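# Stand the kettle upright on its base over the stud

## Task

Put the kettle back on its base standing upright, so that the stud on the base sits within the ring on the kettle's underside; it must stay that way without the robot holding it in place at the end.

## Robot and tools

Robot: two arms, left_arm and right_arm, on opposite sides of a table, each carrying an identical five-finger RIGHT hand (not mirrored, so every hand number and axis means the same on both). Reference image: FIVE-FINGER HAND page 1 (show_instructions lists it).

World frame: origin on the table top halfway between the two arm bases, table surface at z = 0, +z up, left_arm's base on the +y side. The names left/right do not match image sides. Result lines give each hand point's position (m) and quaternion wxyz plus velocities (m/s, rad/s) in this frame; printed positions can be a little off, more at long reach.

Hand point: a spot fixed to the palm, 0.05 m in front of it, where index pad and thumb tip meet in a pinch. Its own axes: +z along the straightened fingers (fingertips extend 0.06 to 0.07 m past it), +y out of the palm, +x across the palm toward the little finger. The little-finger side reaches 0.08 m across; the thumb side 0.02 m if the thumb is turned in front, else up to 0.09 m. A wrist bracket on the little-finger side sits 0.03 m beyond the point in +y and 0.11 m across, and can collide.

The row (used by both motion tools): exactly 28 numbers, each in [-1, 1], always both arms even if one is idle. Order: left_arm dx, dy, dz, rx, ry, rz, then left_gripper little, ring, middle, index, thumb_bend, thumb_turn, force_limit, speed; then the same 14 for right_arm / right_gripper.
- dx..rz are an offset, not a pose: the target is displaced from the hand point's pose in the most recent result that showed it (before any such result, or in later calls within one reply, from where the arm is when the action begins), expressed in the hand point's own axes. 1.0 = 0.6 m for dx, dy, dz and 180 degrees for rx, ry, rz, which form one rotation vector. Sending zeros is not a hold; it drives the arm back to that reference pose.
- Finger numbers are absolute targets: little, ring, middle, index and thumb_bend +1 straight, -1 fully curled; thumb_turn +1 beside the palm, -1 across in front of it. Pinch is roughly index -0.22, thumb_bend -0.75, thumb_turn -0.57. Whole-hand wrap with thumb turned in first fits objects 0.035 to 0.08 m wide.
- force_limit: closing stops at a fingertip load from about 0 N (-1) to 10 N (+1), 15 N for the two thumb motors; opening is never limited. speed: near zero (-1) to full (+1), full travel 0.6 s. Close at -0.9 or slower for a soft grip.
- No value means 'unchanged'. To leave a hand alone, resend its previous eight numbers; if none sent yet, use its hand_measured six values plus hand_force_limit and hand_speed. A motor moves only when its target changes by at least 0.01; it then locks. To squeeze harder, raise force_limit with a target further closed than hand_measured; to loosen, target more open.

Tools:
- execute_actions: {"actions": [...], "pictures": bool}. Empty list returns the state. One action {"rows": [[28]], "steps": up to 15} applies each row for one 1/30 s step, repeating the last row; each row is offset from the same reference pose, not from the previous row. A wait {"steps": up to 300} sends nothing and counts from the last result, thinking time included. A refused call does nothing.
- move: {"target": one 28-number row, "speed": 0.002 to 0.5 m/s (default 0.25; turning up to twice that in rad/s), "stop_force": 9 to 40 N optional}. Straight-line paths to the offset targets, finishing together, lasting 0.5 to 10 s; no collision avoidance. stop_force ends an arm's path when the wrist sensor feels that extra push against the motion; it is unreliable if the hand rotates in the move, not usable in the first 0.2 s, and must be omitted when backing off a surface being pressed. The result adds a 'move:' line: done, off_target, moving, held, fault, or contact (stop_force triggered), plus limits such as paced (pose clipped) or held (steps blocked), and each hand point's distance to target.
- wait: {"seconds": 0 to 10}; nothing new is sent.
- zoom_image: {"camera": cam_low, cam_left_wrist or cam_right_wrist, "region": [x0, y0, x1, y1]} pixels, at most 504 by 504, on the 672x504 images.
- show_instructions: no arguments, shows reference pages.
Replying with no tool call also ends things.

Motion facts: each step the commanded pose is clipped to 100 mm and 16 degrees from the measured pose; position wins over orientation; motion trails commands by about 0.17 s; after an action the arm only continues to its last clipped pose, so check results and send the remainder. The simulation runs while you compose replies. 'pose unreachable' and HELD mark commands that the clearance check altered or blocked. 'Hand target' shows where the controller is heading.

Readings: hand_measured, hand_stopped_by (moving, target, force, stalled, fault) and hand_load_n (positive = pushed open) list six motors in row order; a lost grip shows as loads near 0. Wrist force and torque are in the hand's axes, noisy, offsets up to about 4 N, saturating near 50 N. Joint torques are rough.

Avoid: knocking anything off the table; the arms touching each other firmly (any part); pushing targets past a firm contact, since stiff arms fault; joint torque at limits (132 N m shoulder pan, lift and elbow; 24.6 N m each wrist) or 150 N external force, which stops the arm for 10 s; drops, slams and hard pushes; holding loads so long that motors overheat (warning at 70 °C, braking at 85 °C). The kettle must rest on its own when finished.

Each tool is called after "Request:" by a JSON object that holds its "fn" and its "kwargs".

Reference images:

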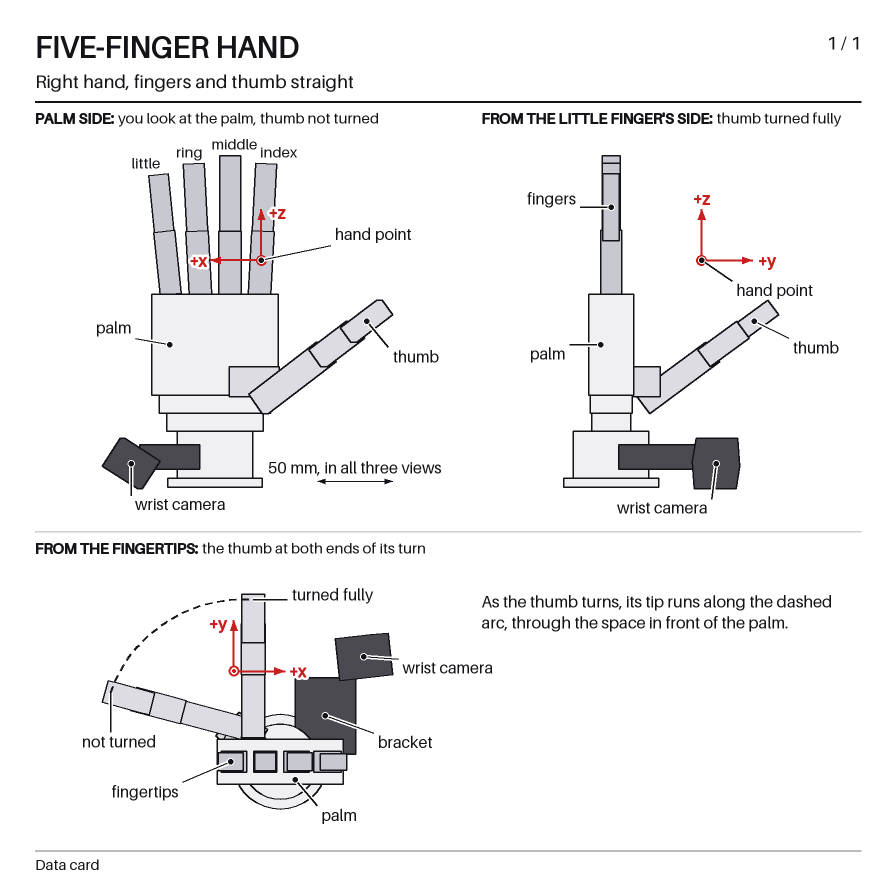

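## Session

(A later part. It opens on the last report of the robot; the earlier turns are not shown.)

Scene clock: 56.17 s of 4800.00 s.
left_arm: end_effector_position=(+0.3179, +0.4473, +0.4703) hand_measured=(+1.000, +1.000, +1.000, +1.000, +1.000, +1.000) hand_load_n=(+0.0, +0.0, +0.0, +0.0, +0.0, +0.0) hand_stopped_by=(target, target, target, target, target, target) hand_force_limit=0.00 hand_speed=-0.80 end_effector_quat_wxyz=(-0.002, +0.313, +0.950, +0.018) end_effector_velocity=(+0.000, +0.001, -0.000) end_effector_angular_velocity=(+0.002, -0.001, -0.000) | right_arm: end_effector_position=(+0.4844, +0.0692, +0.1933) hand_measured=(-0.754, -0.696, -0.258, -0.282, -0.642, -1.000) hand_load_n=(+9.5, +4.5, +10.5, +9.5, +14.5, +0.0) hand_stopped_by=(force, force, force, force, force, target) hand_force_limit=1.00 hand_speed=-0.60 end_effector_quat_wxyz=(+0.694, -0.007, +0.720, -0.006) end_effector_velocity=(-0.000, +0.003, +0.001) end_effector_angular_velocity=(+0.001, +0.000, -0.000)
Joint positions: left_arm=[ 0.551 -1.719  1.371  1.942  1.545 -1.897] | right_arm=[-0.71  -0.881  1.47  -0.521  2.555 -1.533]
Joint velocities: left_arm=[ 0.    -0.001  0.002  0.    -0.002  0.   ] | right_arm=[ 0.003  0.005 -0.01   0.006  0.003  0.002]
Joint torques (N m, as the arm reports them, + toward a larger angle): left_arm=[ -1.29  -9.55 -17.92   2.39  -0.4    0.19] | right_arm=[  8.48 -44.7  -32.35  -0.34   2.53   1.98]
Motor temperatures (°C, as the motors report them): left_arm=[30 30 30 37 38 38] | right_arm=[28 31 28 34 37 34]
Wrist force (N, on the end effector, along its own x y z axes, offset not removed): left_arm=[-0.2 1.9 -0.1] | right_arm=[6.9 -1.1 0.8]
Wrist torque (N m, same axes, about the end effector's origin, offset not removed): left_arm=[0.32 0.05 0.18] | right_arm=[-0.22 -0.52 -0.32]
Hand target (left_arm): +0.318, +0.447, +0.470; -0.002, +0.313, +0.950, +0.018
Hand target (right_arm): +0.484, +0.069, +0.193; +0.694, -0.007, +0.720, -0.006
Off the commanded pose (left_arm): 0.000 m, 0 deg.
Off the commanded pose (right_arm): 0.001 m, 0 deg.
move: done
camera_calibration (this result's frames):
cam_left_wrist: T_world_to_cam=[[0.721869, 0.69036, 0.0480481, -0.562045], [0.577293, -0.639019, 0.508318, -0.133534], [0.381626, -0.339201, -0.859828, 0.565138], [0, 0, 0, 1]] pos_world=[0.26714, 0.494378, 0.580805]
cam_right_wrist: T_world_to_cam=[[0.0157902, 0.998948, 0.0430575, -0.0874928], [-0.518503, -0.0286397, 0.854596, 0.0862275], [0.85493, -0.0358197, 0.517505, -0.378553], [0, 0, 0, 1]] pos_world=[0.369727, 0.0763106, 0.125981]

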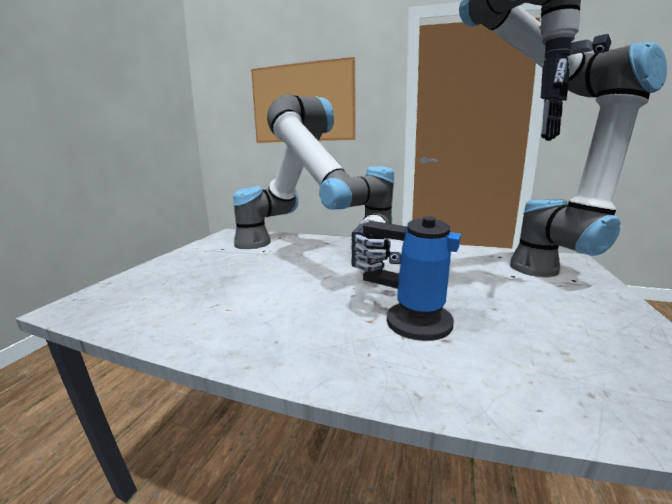

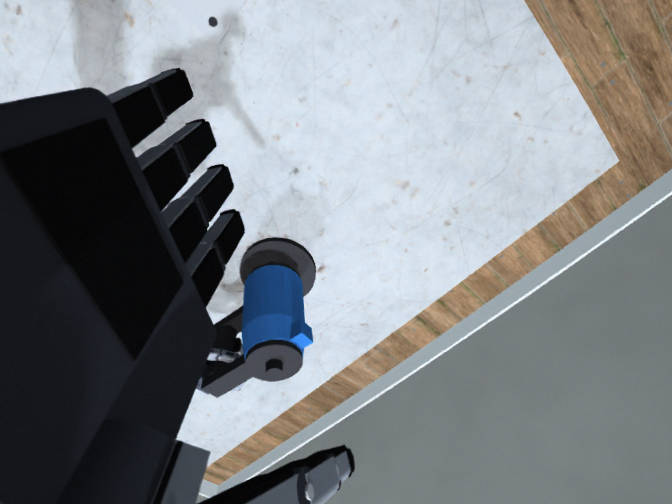

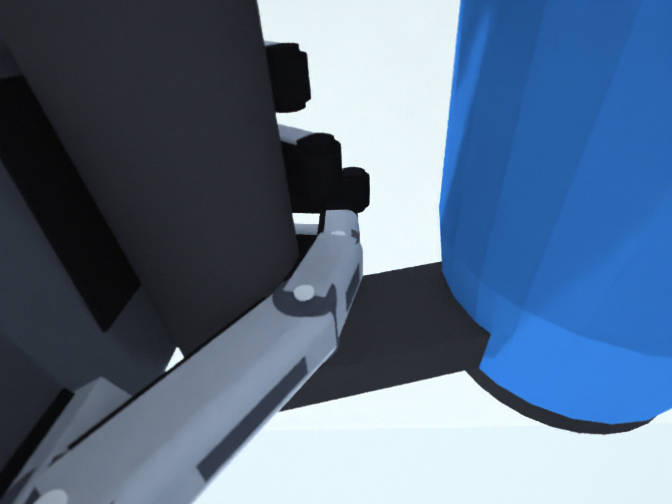

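Request:
{"fn": "move", "kwargs": {"target": [0,0,0,0,0,0,1,1,1,1,1,1,0,-0.8,0.01,-0.015,0.002,0,0,0.022,-0.95,-0.95,-1,-1,-1,-1,1,-0.6], "speed": 0.03}}

Request:
{"fn": "zoom_image", "kwargs": {"camera": "cam_low", "region": [320,180,520,360]}}

Request:
{"fn": "zoom_image", "kwargs": {"camera": "cam_left_wrist", "region": [190,220,370,400]}}

Scene clock: 60.80 s of 4800.00 s.
left_arm: end_effector_position=(+0.3179, +0.4473, +0.4703) hand_measured=(+1.000, +1.000, +1.000, +1.000, +1.000, +1.000) hand_load_n=(+0.0, +0.0, +0.0, +0.0, +0.0, +0.0) hand_stopped_by=(target, target, target, target, target, target) hand_force_limit=0.00 hand_speed=-0.80 end_effector_quat_wxyz=(-0.002, +0.313, +0.950, +0.018) end_effector_velocity=(-0.000, +0.001, +0.000) end_effector_angular_velocity=(-0.001, -0.002, -0.000) | right_arm: end_effector_position=(+0.4854, +0.0603, +0.1875) hand_measured=(-0.754, -0.696, -0.258, -0.282, -0.642, -1.000) hand_load_n=(+9.5, +4.5, +10.5, +9.5, +14.5, +0.0) hand_stopped_by=(force, force, force, force, force, target) hand_force_limit=1.00 hand_speed=-0.60 end_effector_quat_wxyz=(+0.694, +0.017, +0.720, +0.017) end_effector_velocity=(+0.002, -0.003, -0.000) end_effector_angular_velocity=(+0.014, -0.001, -0.003)
Joint positions: left_arm=[ 0.551 -1.719  1.371  1.942  1.545 -1.897] | right_arm=[-0.717 -0.88   1.499 -0.551  2.547 -1.467]
Joint velocities: left_arm=[ 0.    -0.002  0.    -0.    -0.001  0.   ] | right_arm=[-0.004 -0.     0.005 -0.006 -0.002  0.013]
Joint torques (N m, as the arm reports them, + toward a larger angle): left_arm=[ -1.1   -8.84 -18.56   2.44  -0.5    0.08] | right_arm=[ -7.   -40.89  -7.45  -4.05  -2.47   2.01]
Motor temperatures (°C, as the motors report them): left_arm=[30 30 30 37 38 38] | right_arm=[28 31 28 34 38 34]
Wrist force (N, on the end effector, along its own x y z axes, offset not removed): left_arm=[0.8 0.6 1.1] | right_arm=[6.1 -1.7 3.7]
Wrist torque (N m, same axes, about the end effector's origin, offset not removed): left_arm=[0.04 -0.13 0.15] | right_arm=[-0.45 -0.18 -0.51]
Hand target (left_arm): +0.318, +0.447, +0.470; -0.002, +0.313, +0.950, +0.018
Hand target (right_arm): +0.485, +0.060, +0.187; +0.693, +0.018, +0.720, +0.018
Off the commanded pose (left_arm): 0.000 m, 0 deg.
Off the commanded pose (right_arm): 0.000 m, 0 deg.
After step 90, 0.27 s passed at rest.
move: done
camera_calibration (this result's frames):
cam_left_wrist: T_world_to_cam=[[0.721869, 0.69036, 0.0480479, -0.562045], [0.577293, -0.639019, 0.508318, -0.133534], [0.381626, -0.339202, -0.859828, 0.565138], [0, 0, 0, 1]] pos_world=[0.26714, 0.494378, 0.580805]
cam_right_wrist: T_world_to_cam=[[0.0183502, 0.99371, 0.110468, -0.0919361], [-0.518601, -0.0850023, 0.850781, 0.0955682], [0.854819, -0.0729009, 0.513779, -0.373732], [0, 0, 0, 1]] pos_world=[0.370722, 0.072236, 0.120864]

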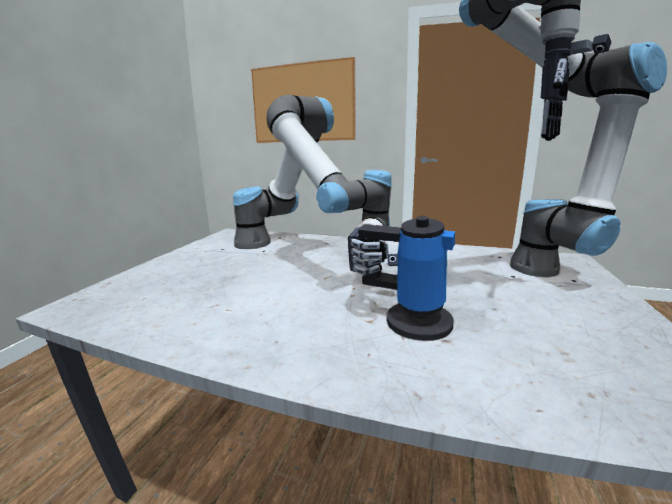

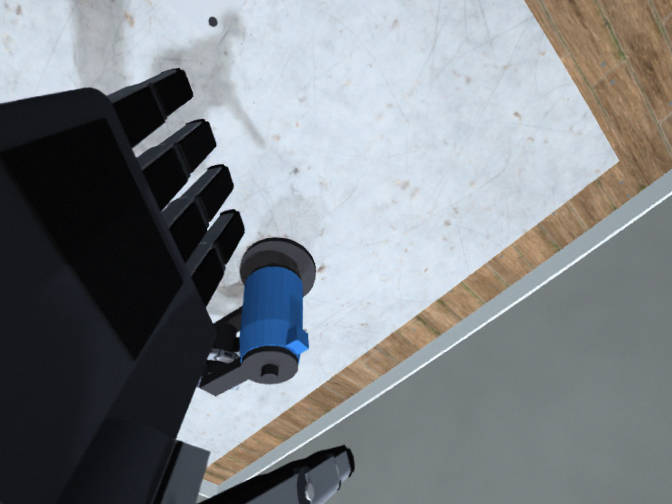

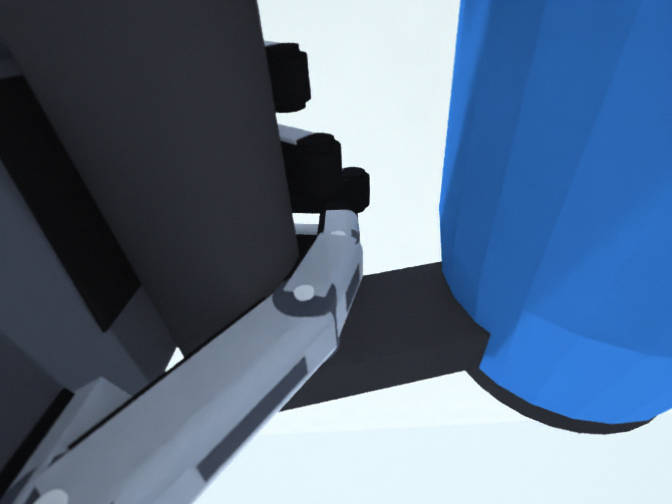

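Region (320, 180, 520, 360) of cam_low's 672x504 image, scaled by 2.520, with more detail than that image has; it fills the top 454 rows of this view, and the rest is white.

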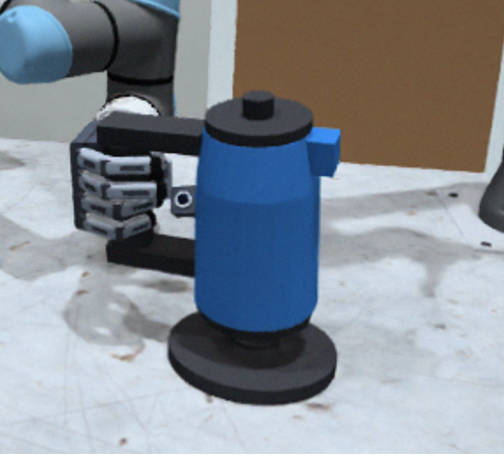

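Region (190, 220, 370, 400) of cam_left_wrist's 672x504 image, scaled by 2.800, with more detail than that image has.

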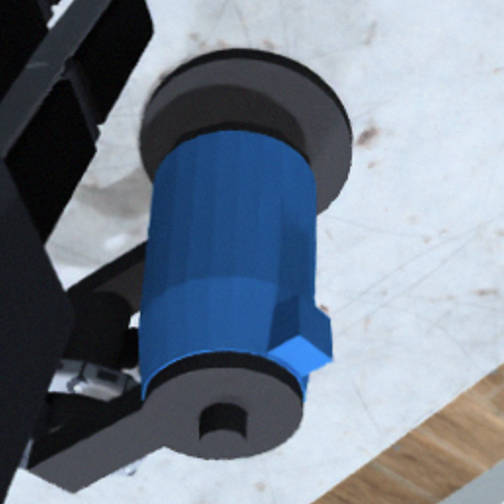

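Request:
{"fn": "move", "kwargs": {"target": [0,0,0,0,0,0,1,1,1,1,1,1,0,-0.8,0.07,-0.002,0.003,0,0,0,-0.95,-0.95,-1,-1,-1,-1,1,-0.6], "speed": 0.008, "stop_force": 9}}

Request:
{"fn": "zoom_image", "kwargs": {"camera": "cam_low", "region": [320,180,520,360]}}

Request:
{"fn": "zoom_image", "kwargs": {"camera": "cam_left_wrist", "region": [190,220,370,400]}}

Scene clock: 71.40 s of 4800.00 s.
left_arm: end_effector_position=(+0.3179, +0.4473, +0.4703) hand_measured=(+1.000, +1.000, +1.000, +1.000, +1.000, +1.000) hand_load_n=(+0.0, +0.0, +0.0, +0.0, +0.0, +0.0) hand_stopped_by=(target, target, target, target, target, target) hand_force_limit=0.00 hand_speed=-0.80 end_effector_quat_wxyz=(-0.002, +0.313, +0.950, +0.018) end_effector_velocity=(+0.000, -0.000, +0.000) end_effector_angular_velocity=(-0.000, -0.001, +0.000) | right_arm: end_effector_position=(+0.4855, +0.0609, +0.1576) hand_measured=(-0.754, -0.696, -0.258, -0.282, -0.642, -1.000) hand_load_n=(+9.5, +4.0, +10.5, +9.5, +14.0, +0.0) hand_stopped_by=(force, force, force, force, force, target) hand_force_limit=1.00 hand_speed=-0.60 end_effector_quat_wxyz=(+0.693, +0.017, +0.720, +0.017) end_effector_velocity=(-0.000, -0.001, +0.001) end_effector_angular_velocity=(-0.003, +0.002, -0.000)
Joint positions: left_arm=[ 0.551 -1.719  1.371  1.942  1.545 -1.897] | right_arm=[-0.717 -0.836  1.512 -0.608  2.548 -1.466]
Joint velocities: left_arm=[ 0.     0.001 -0.001 -0.001 -0.001 -0.   ] | right_arm=[-0.    -0.003  0.     0.007  0.     0.001]
Joint torques (N m, as the arm reports them, + toward a larger angle): left_arm=[ -1.24  -9.36 -18.47   2.42  -0.48   0.09] | right_arm=[  5.25 -51.06 -10.34   2.56   1.49  -1.64]
Motor temperatures (°C, as the motors report them): left_arm=[30 30 30 37 38 38] | right_arm=[28 31 28 34 38 34]
Wrist force (N, on the end effector, along its own x y z axes, offset not removed): left_arm=[0.8 0.7 0.9] | right_arm=[0.0 1.3 4.6]
Wrist torque (N m, same axes, about the end effector's origin, offset not removed): left_arm=[0.07 -0.10 0.12] | right_arm=[-0.33 -0.73 0.53]
Hand target (left_arm): +0.318, +0.447, +0.470; -0.002, +0.313, +0.950, +0.018
Hand target (right_arm): +0.486, +0.061, +0.158; +0.694, +0.017, +0.720, +0.017
Off the commanded pose (left_arm): 0.000 m, 0 deg.
Off the commanded pose (right_arm): 0.012 m, 0 deg.
After step 90, 3.50 s passed at rest.
move: contact (right_arm)
camera_calibration (this result's frames):
cam_left_wrist: T_world_to_cam=[[0.721869, 0.69036, 0.0480479, -0.562045], [0.577292, -0.639019, 0.508319, -0.133534], [0.381626, -0.339202, -0.859828, 0.565138], [0, 0, 0, 1]] pos_world=[0.26714, 0.494378, 0.580805]
cam_right_wrist: T_world_to_cam=[[0.0184169, 0.993662, 0.110894, -0.0893095], [-0.518587, -0.0853343, 0.850756, 0.121143], [0.854827, -0.0731767, 0.513728, -0.358461], [0, 0, 0, 1]] pos_world=[0.370889, 0.0728501, 0.0909925]

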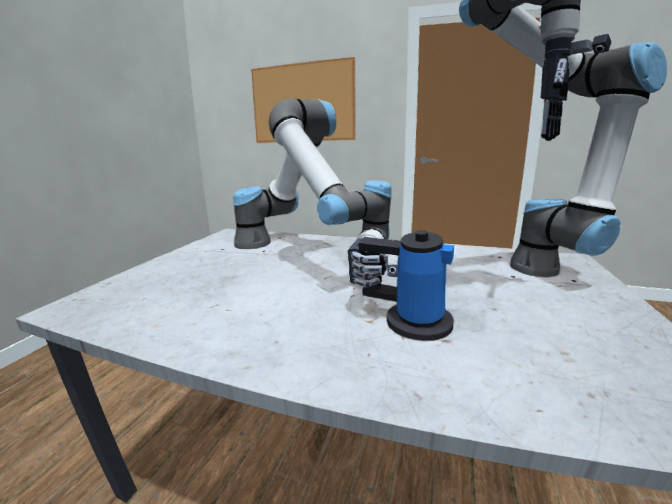

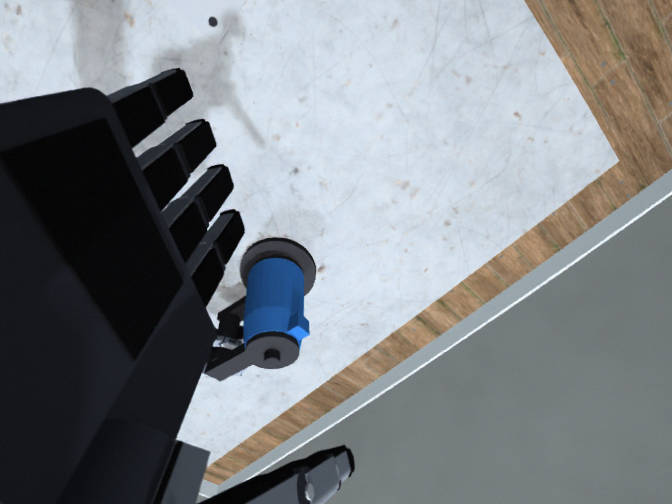

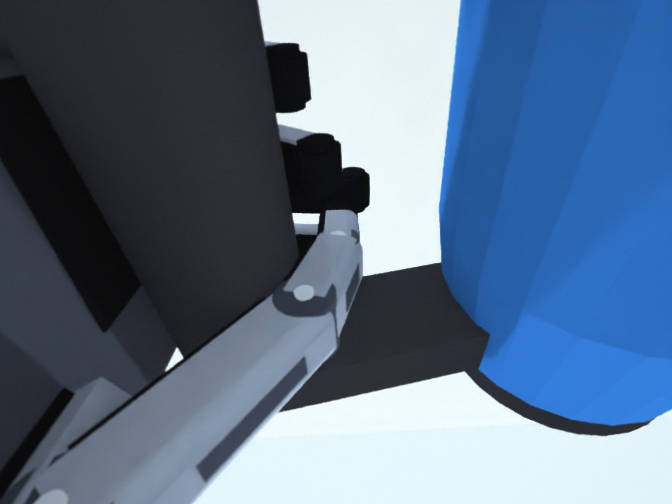

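Region (320, 180, 520, 360) of cam_low's 672x504 image, scaled by 2.520, with more detail than that image has; it fills the top 454 rows of this view, and the rest is white.

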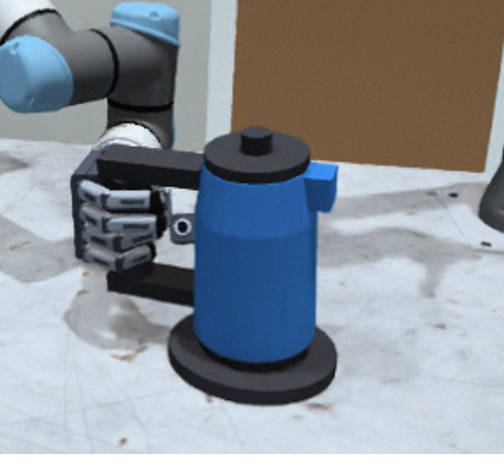

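Region (190, 220, 370, 400) of cam_left_wrist's 672x504 image, scaled by 2.800, with more detail than that image has.

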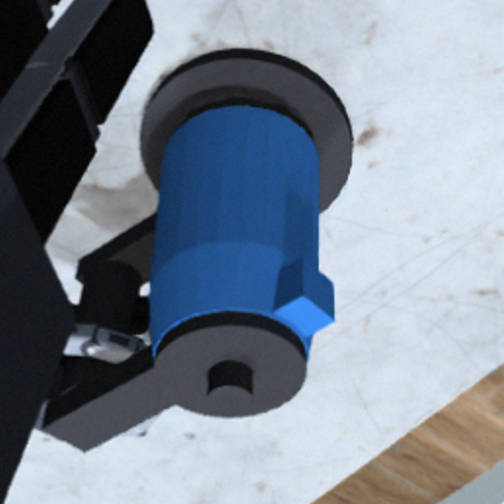

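Looks seated. Release.

Request:
{"fn": "move", "kwargs": {"target": [0,0,0,0,0,0,1,1,1,1,1,1,0,-0.8,0,0,0,0,0,0,1,1,1,1,0.2,-1,1,-0.4]}}

Request:
{"fn": "move", "kwargs": {"target": [0,0,0,0,0,0,1,1,1,1,1,1,0,-0.8,0,-0.03,-0.2,0,0,0,1,1,1,1,0.2,-1,1,-0.4], "speed": 0.08}}

Request:
{"fn": "zoom_image", "kwargs": {"camera": "cam_low", "region": [320,180,520,360]}}

Scene clock: 76.73 s of 4800.00 s.
left_arm: end_effector_position=(+0.3179, +0.4473, +0.4703) hand_measured=(+1.000, +1.000, +1.000, +1.000, +1.000, +1.000) hand_load_n=(+0.0, +0.0, +0.0, +0.0, +0.0, +0.0) hand_stopped_by=(target, target, target, target, target, target) hand_force_limit=0.00 hand_speed=-0.80 end_effector_quat_wxyz=(-0.002, +0.313, +0.950, +0.018) end_effector_velocity=(+0.000, -0.000, -0.000) end_effector_angular_velocity=(+0.000, -0.001, -0.000) | right_arm: end_effector_position=(+0.4855, +0.0609, +0.1576) hand_measured=(+1.000, +1.000, +1.000, +1.000, +0.200, -1.000) hand_load_n=(+0.0, +0.0, +0.0, +0.0, +0.0, +0.0) hand_stopped_by=(target, target, target, target, target, target) hand_force_limit=1.00 hand_speed=-0.40 end_effector_quat_wxyz=(+0.693, +0.017, +0.720, +0.017) end_effector_velocity=(-0.000, +0.000, +0.000) end_effector_angular_velocity=(+0.000, -0.000, +0.000)
Joint positions: left_arm=[ 0.551 -1.719  1.371  1.942  1.545 -1.897] | right_arm=[-0.717 -0.836  1.512 -0.608  2.548 -1.466]
Joint velocities: left_arm=[-0.     0.     0.    -0.001 -0.001  0.   ] | right_arm=[ 0.    -0.     0.    -0.001  0.    -0.   ]
Joint torques (N m, as the arm reports them, + toward a larger angle): left_arm=[ -1.21  -9.79 -18.29   2.32  -0.49   0.14] | right_arm=[  1.75 -36.86  -4.29   0.57   2.59   1.12]
Motor temperatures (°C, as the motors report them): left_arm=[30 30 30 37 38 38] | right_arm=[28 31 28 34 38 34]
Wrist force (N, on the end effector, along its own x y z axes, offset not removed): left_arm=[1.1 -0.3 0.5] | right_arm=[-0.7 -1.0 3.4]
Wrist torque (N m, same axes, about the end effector's origin, offset not removed): left_arm=[-0.13 -0.04 0.08] | right_arm=[-0.34 -0.05 -0.06]
Hand target (left_arm): +0.318, +0.447, +0.470; -0.002, +0.313, +0.950, +0.018
Hand target (right_arm): +0.486, +0.061, +0.158; +0.693, +0.017, +0.720, +0.017
Off the commanded pose (left_arm): 0.000 m, 0 deg.
Off the commanded pose (right_arm): 0.000 m, 0 deg.
After step 90, 0.30 s passed at rest.
move: done
camera_calibration (this result's frames):
cam_left_wrist: T_world_to_cam=[[0.721869, 0.69036, 0.0480479, -0.562045], [0.577293, -0.639019, 0.508318, -0.133534], [0.381626, -0.339202, -0.859828, 0.565138], [0, 0, 0, 1]] pos_world=[0.26714, 0.494378, 0.580805]
cam_right_wrist: T_world_to_cam=[[0.0183944, 0.993658, 0.110928, -0.0893083], [-0.5186, -0.0853731, 0.850744, 0.121153], [0.854819, -0.073176, 0.513741, -0.35847], [0, 0, 0, 1]] pos_world=[0.370899, 0.0728538, 0.090997]

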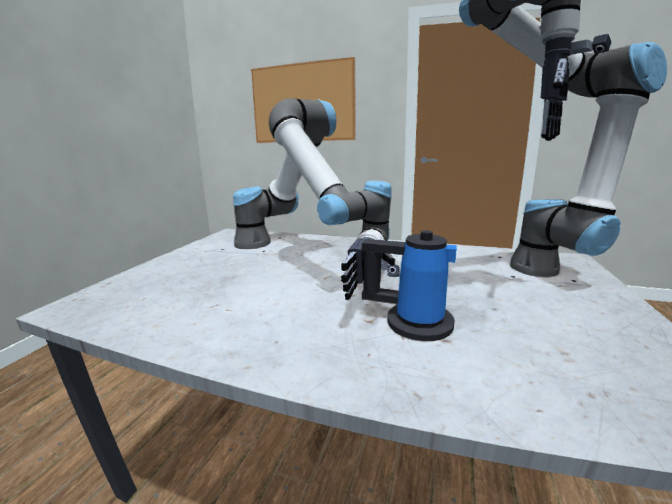

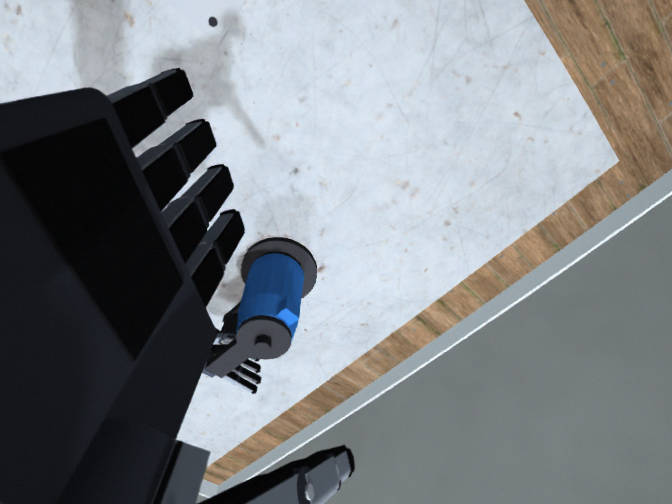

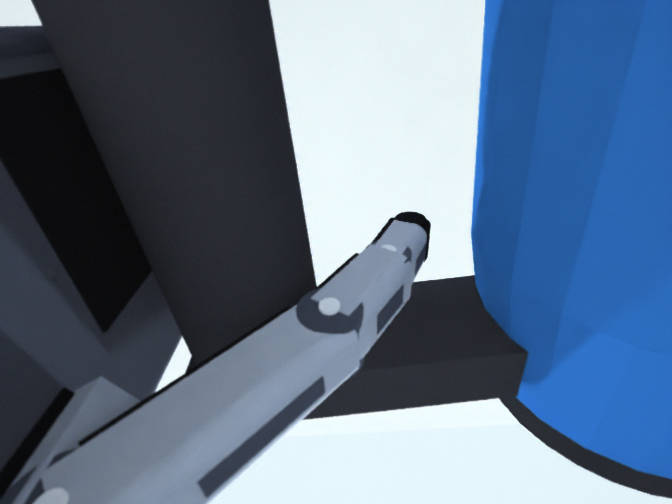

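Scene clock: 78.73 s of 4800.00 s.
left_arm: end_effector_position=(+0.3179, +0.4473, +0.4703) hand_measured=(+1.000, +1.000, +1.000, +1.000, +1.000, +1.000) hand_load_n=(+0.0, +0.0, +0.0, +0.0, +0.0, +0.0) hand_stopped_by=(target, target, target, target, target, target) hand_force_limit=0.00 hand_speed=-0.80 end_effector_quat_wxyz=(-0.002, +0.313, +0.950, +0.018) end_effector_velocity=(-0.000, -0.001, -0.000) end_effector_angular_velocity=(+0.000, +0.002, -0.000) | right_arm: end_effector_position=(+0.3658, +0.0429, +0.1612) hand_measured=(+1.000, +1.000, +1.000, +1.000, +0.200, -1.000) hand_load_n=(+0.0, +0.0, +0.0, +0.0, +0.0, +0.0) hand_stopped_by=(target, target, target, target, target, target) hand_force_limit=1.00 hand_speed=-0.40 end_effector_quat_wxyz=(+0.693, +0.017, +0.720, +0.017) end_effector_velocity=(-0.002, -0.001, -0.001) end_effector_angular_velocity=(-0.002, +0.001, -0.001)
Joint positions: left_arm=[ 0.551 -1.719  1.371  1.942  1.545 -1.897] | right_arm=[-0.545 -0.928  1.676 -0.656  2.719 -1.438]
Joint velocities: left_arm=[-0.     0.002  0.     0.     0.002  0.   ] | right_arm=[ 0.002 -0.001  0.003  0.001  0.003  0.001]
Joint torques (N m, as the arm reports them, + toward a larger angle): left_arm=[ -0.56  -9.69 -18.39   2.38  -0.4    0.14] | right_arm=[  6.16 -48.93  -2.8   -2.34   2.68   1.26]
Motor temperatures (°C, as the motors report them): left_arm=[30 30 30 37 38 38] | right_arm=[28 31 28 34 38 34]
Wrist force (N, on the end effector, along its own x y z axes, offset not removed): left_arm=[0.3 1.7 0.5] | right_arm=[-2.5 -0.2 0.8]
Wrist torque (N m, same axes, about the end effector's origin, offset not removed): left_arm=[0.22 0.10 0.08] | right_arm=[0.05 0.34 -0.22]
Hand target (left_arm): +0.318, +0.447, +0.470; -0.002, +0.313, +0.950, +0.018
Hand target (right_arm): +0.366, +0.043, +0.161; +0.693, +0.017, +0.720, +0.017
Off the commanded pose (left_arm): 0.000 m, 0 deg.
Off the commanded pose (right_arm): 0.000 m, 0 deg.
move: done
camera_calibration (this result's frames):
cam_left_wrist: T_world_to_cam=[[0.721869, 0.69036, 0.048048, -0.562045], [0.577292, -0.639019, 0.508318, -0.133534], [0.381626, -0.339202, -0.859828, 0.565138], [0, 0, 0, 1]] pos_world=[0.26714, 0.494378, 0.580805]
cam_right_wrist: T_world_to_cam=[[0.0183962, 0.993656, 0.110944, -0.0695807], [-0.518572, -0.0853885, 0.85076, 0.0544931], [0.854836, -0.0731831, 0.513711, -0.259276], [0, 0, 0, 1]] pos_world=[0.251177, 0.0548177, 0.0945522]

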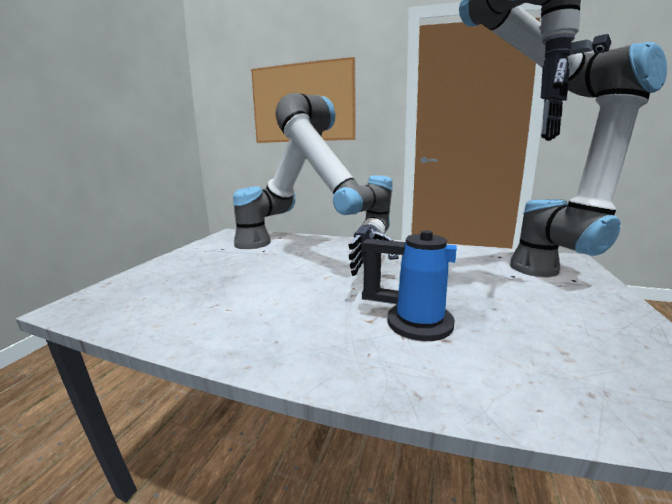

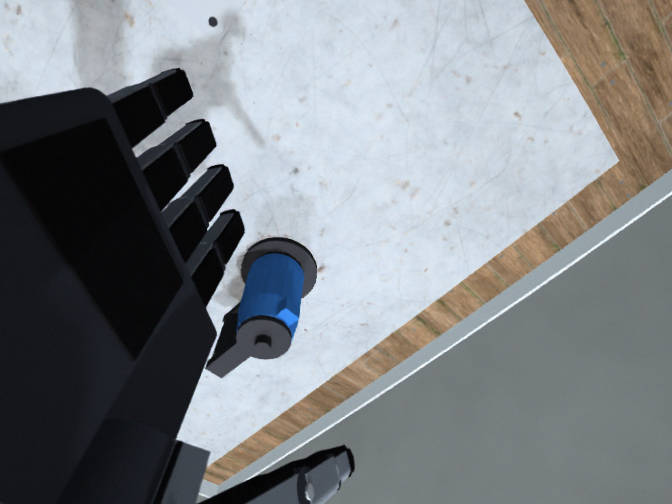

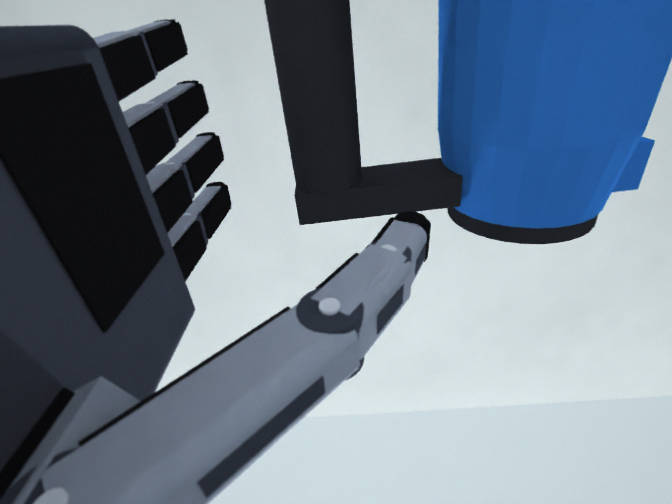

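Region (320, 180, 520, 360) of cam_low's 672x504 image, scaled by 2.520, with more detail than that image has; it fills the top 454 rows of this view, and the rest is white.

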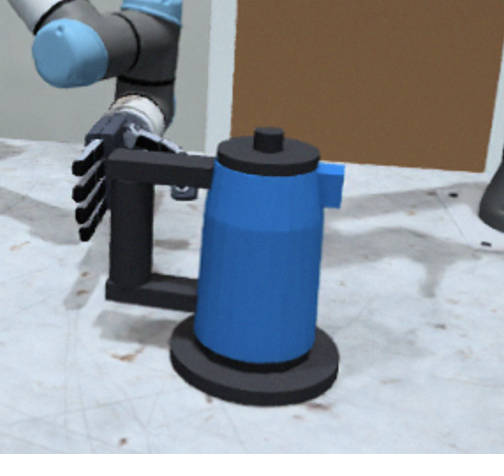

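Request:
{"fn": "finished_scene", "kwargs": {"scene": 1}}

The scene is finished: the task was done.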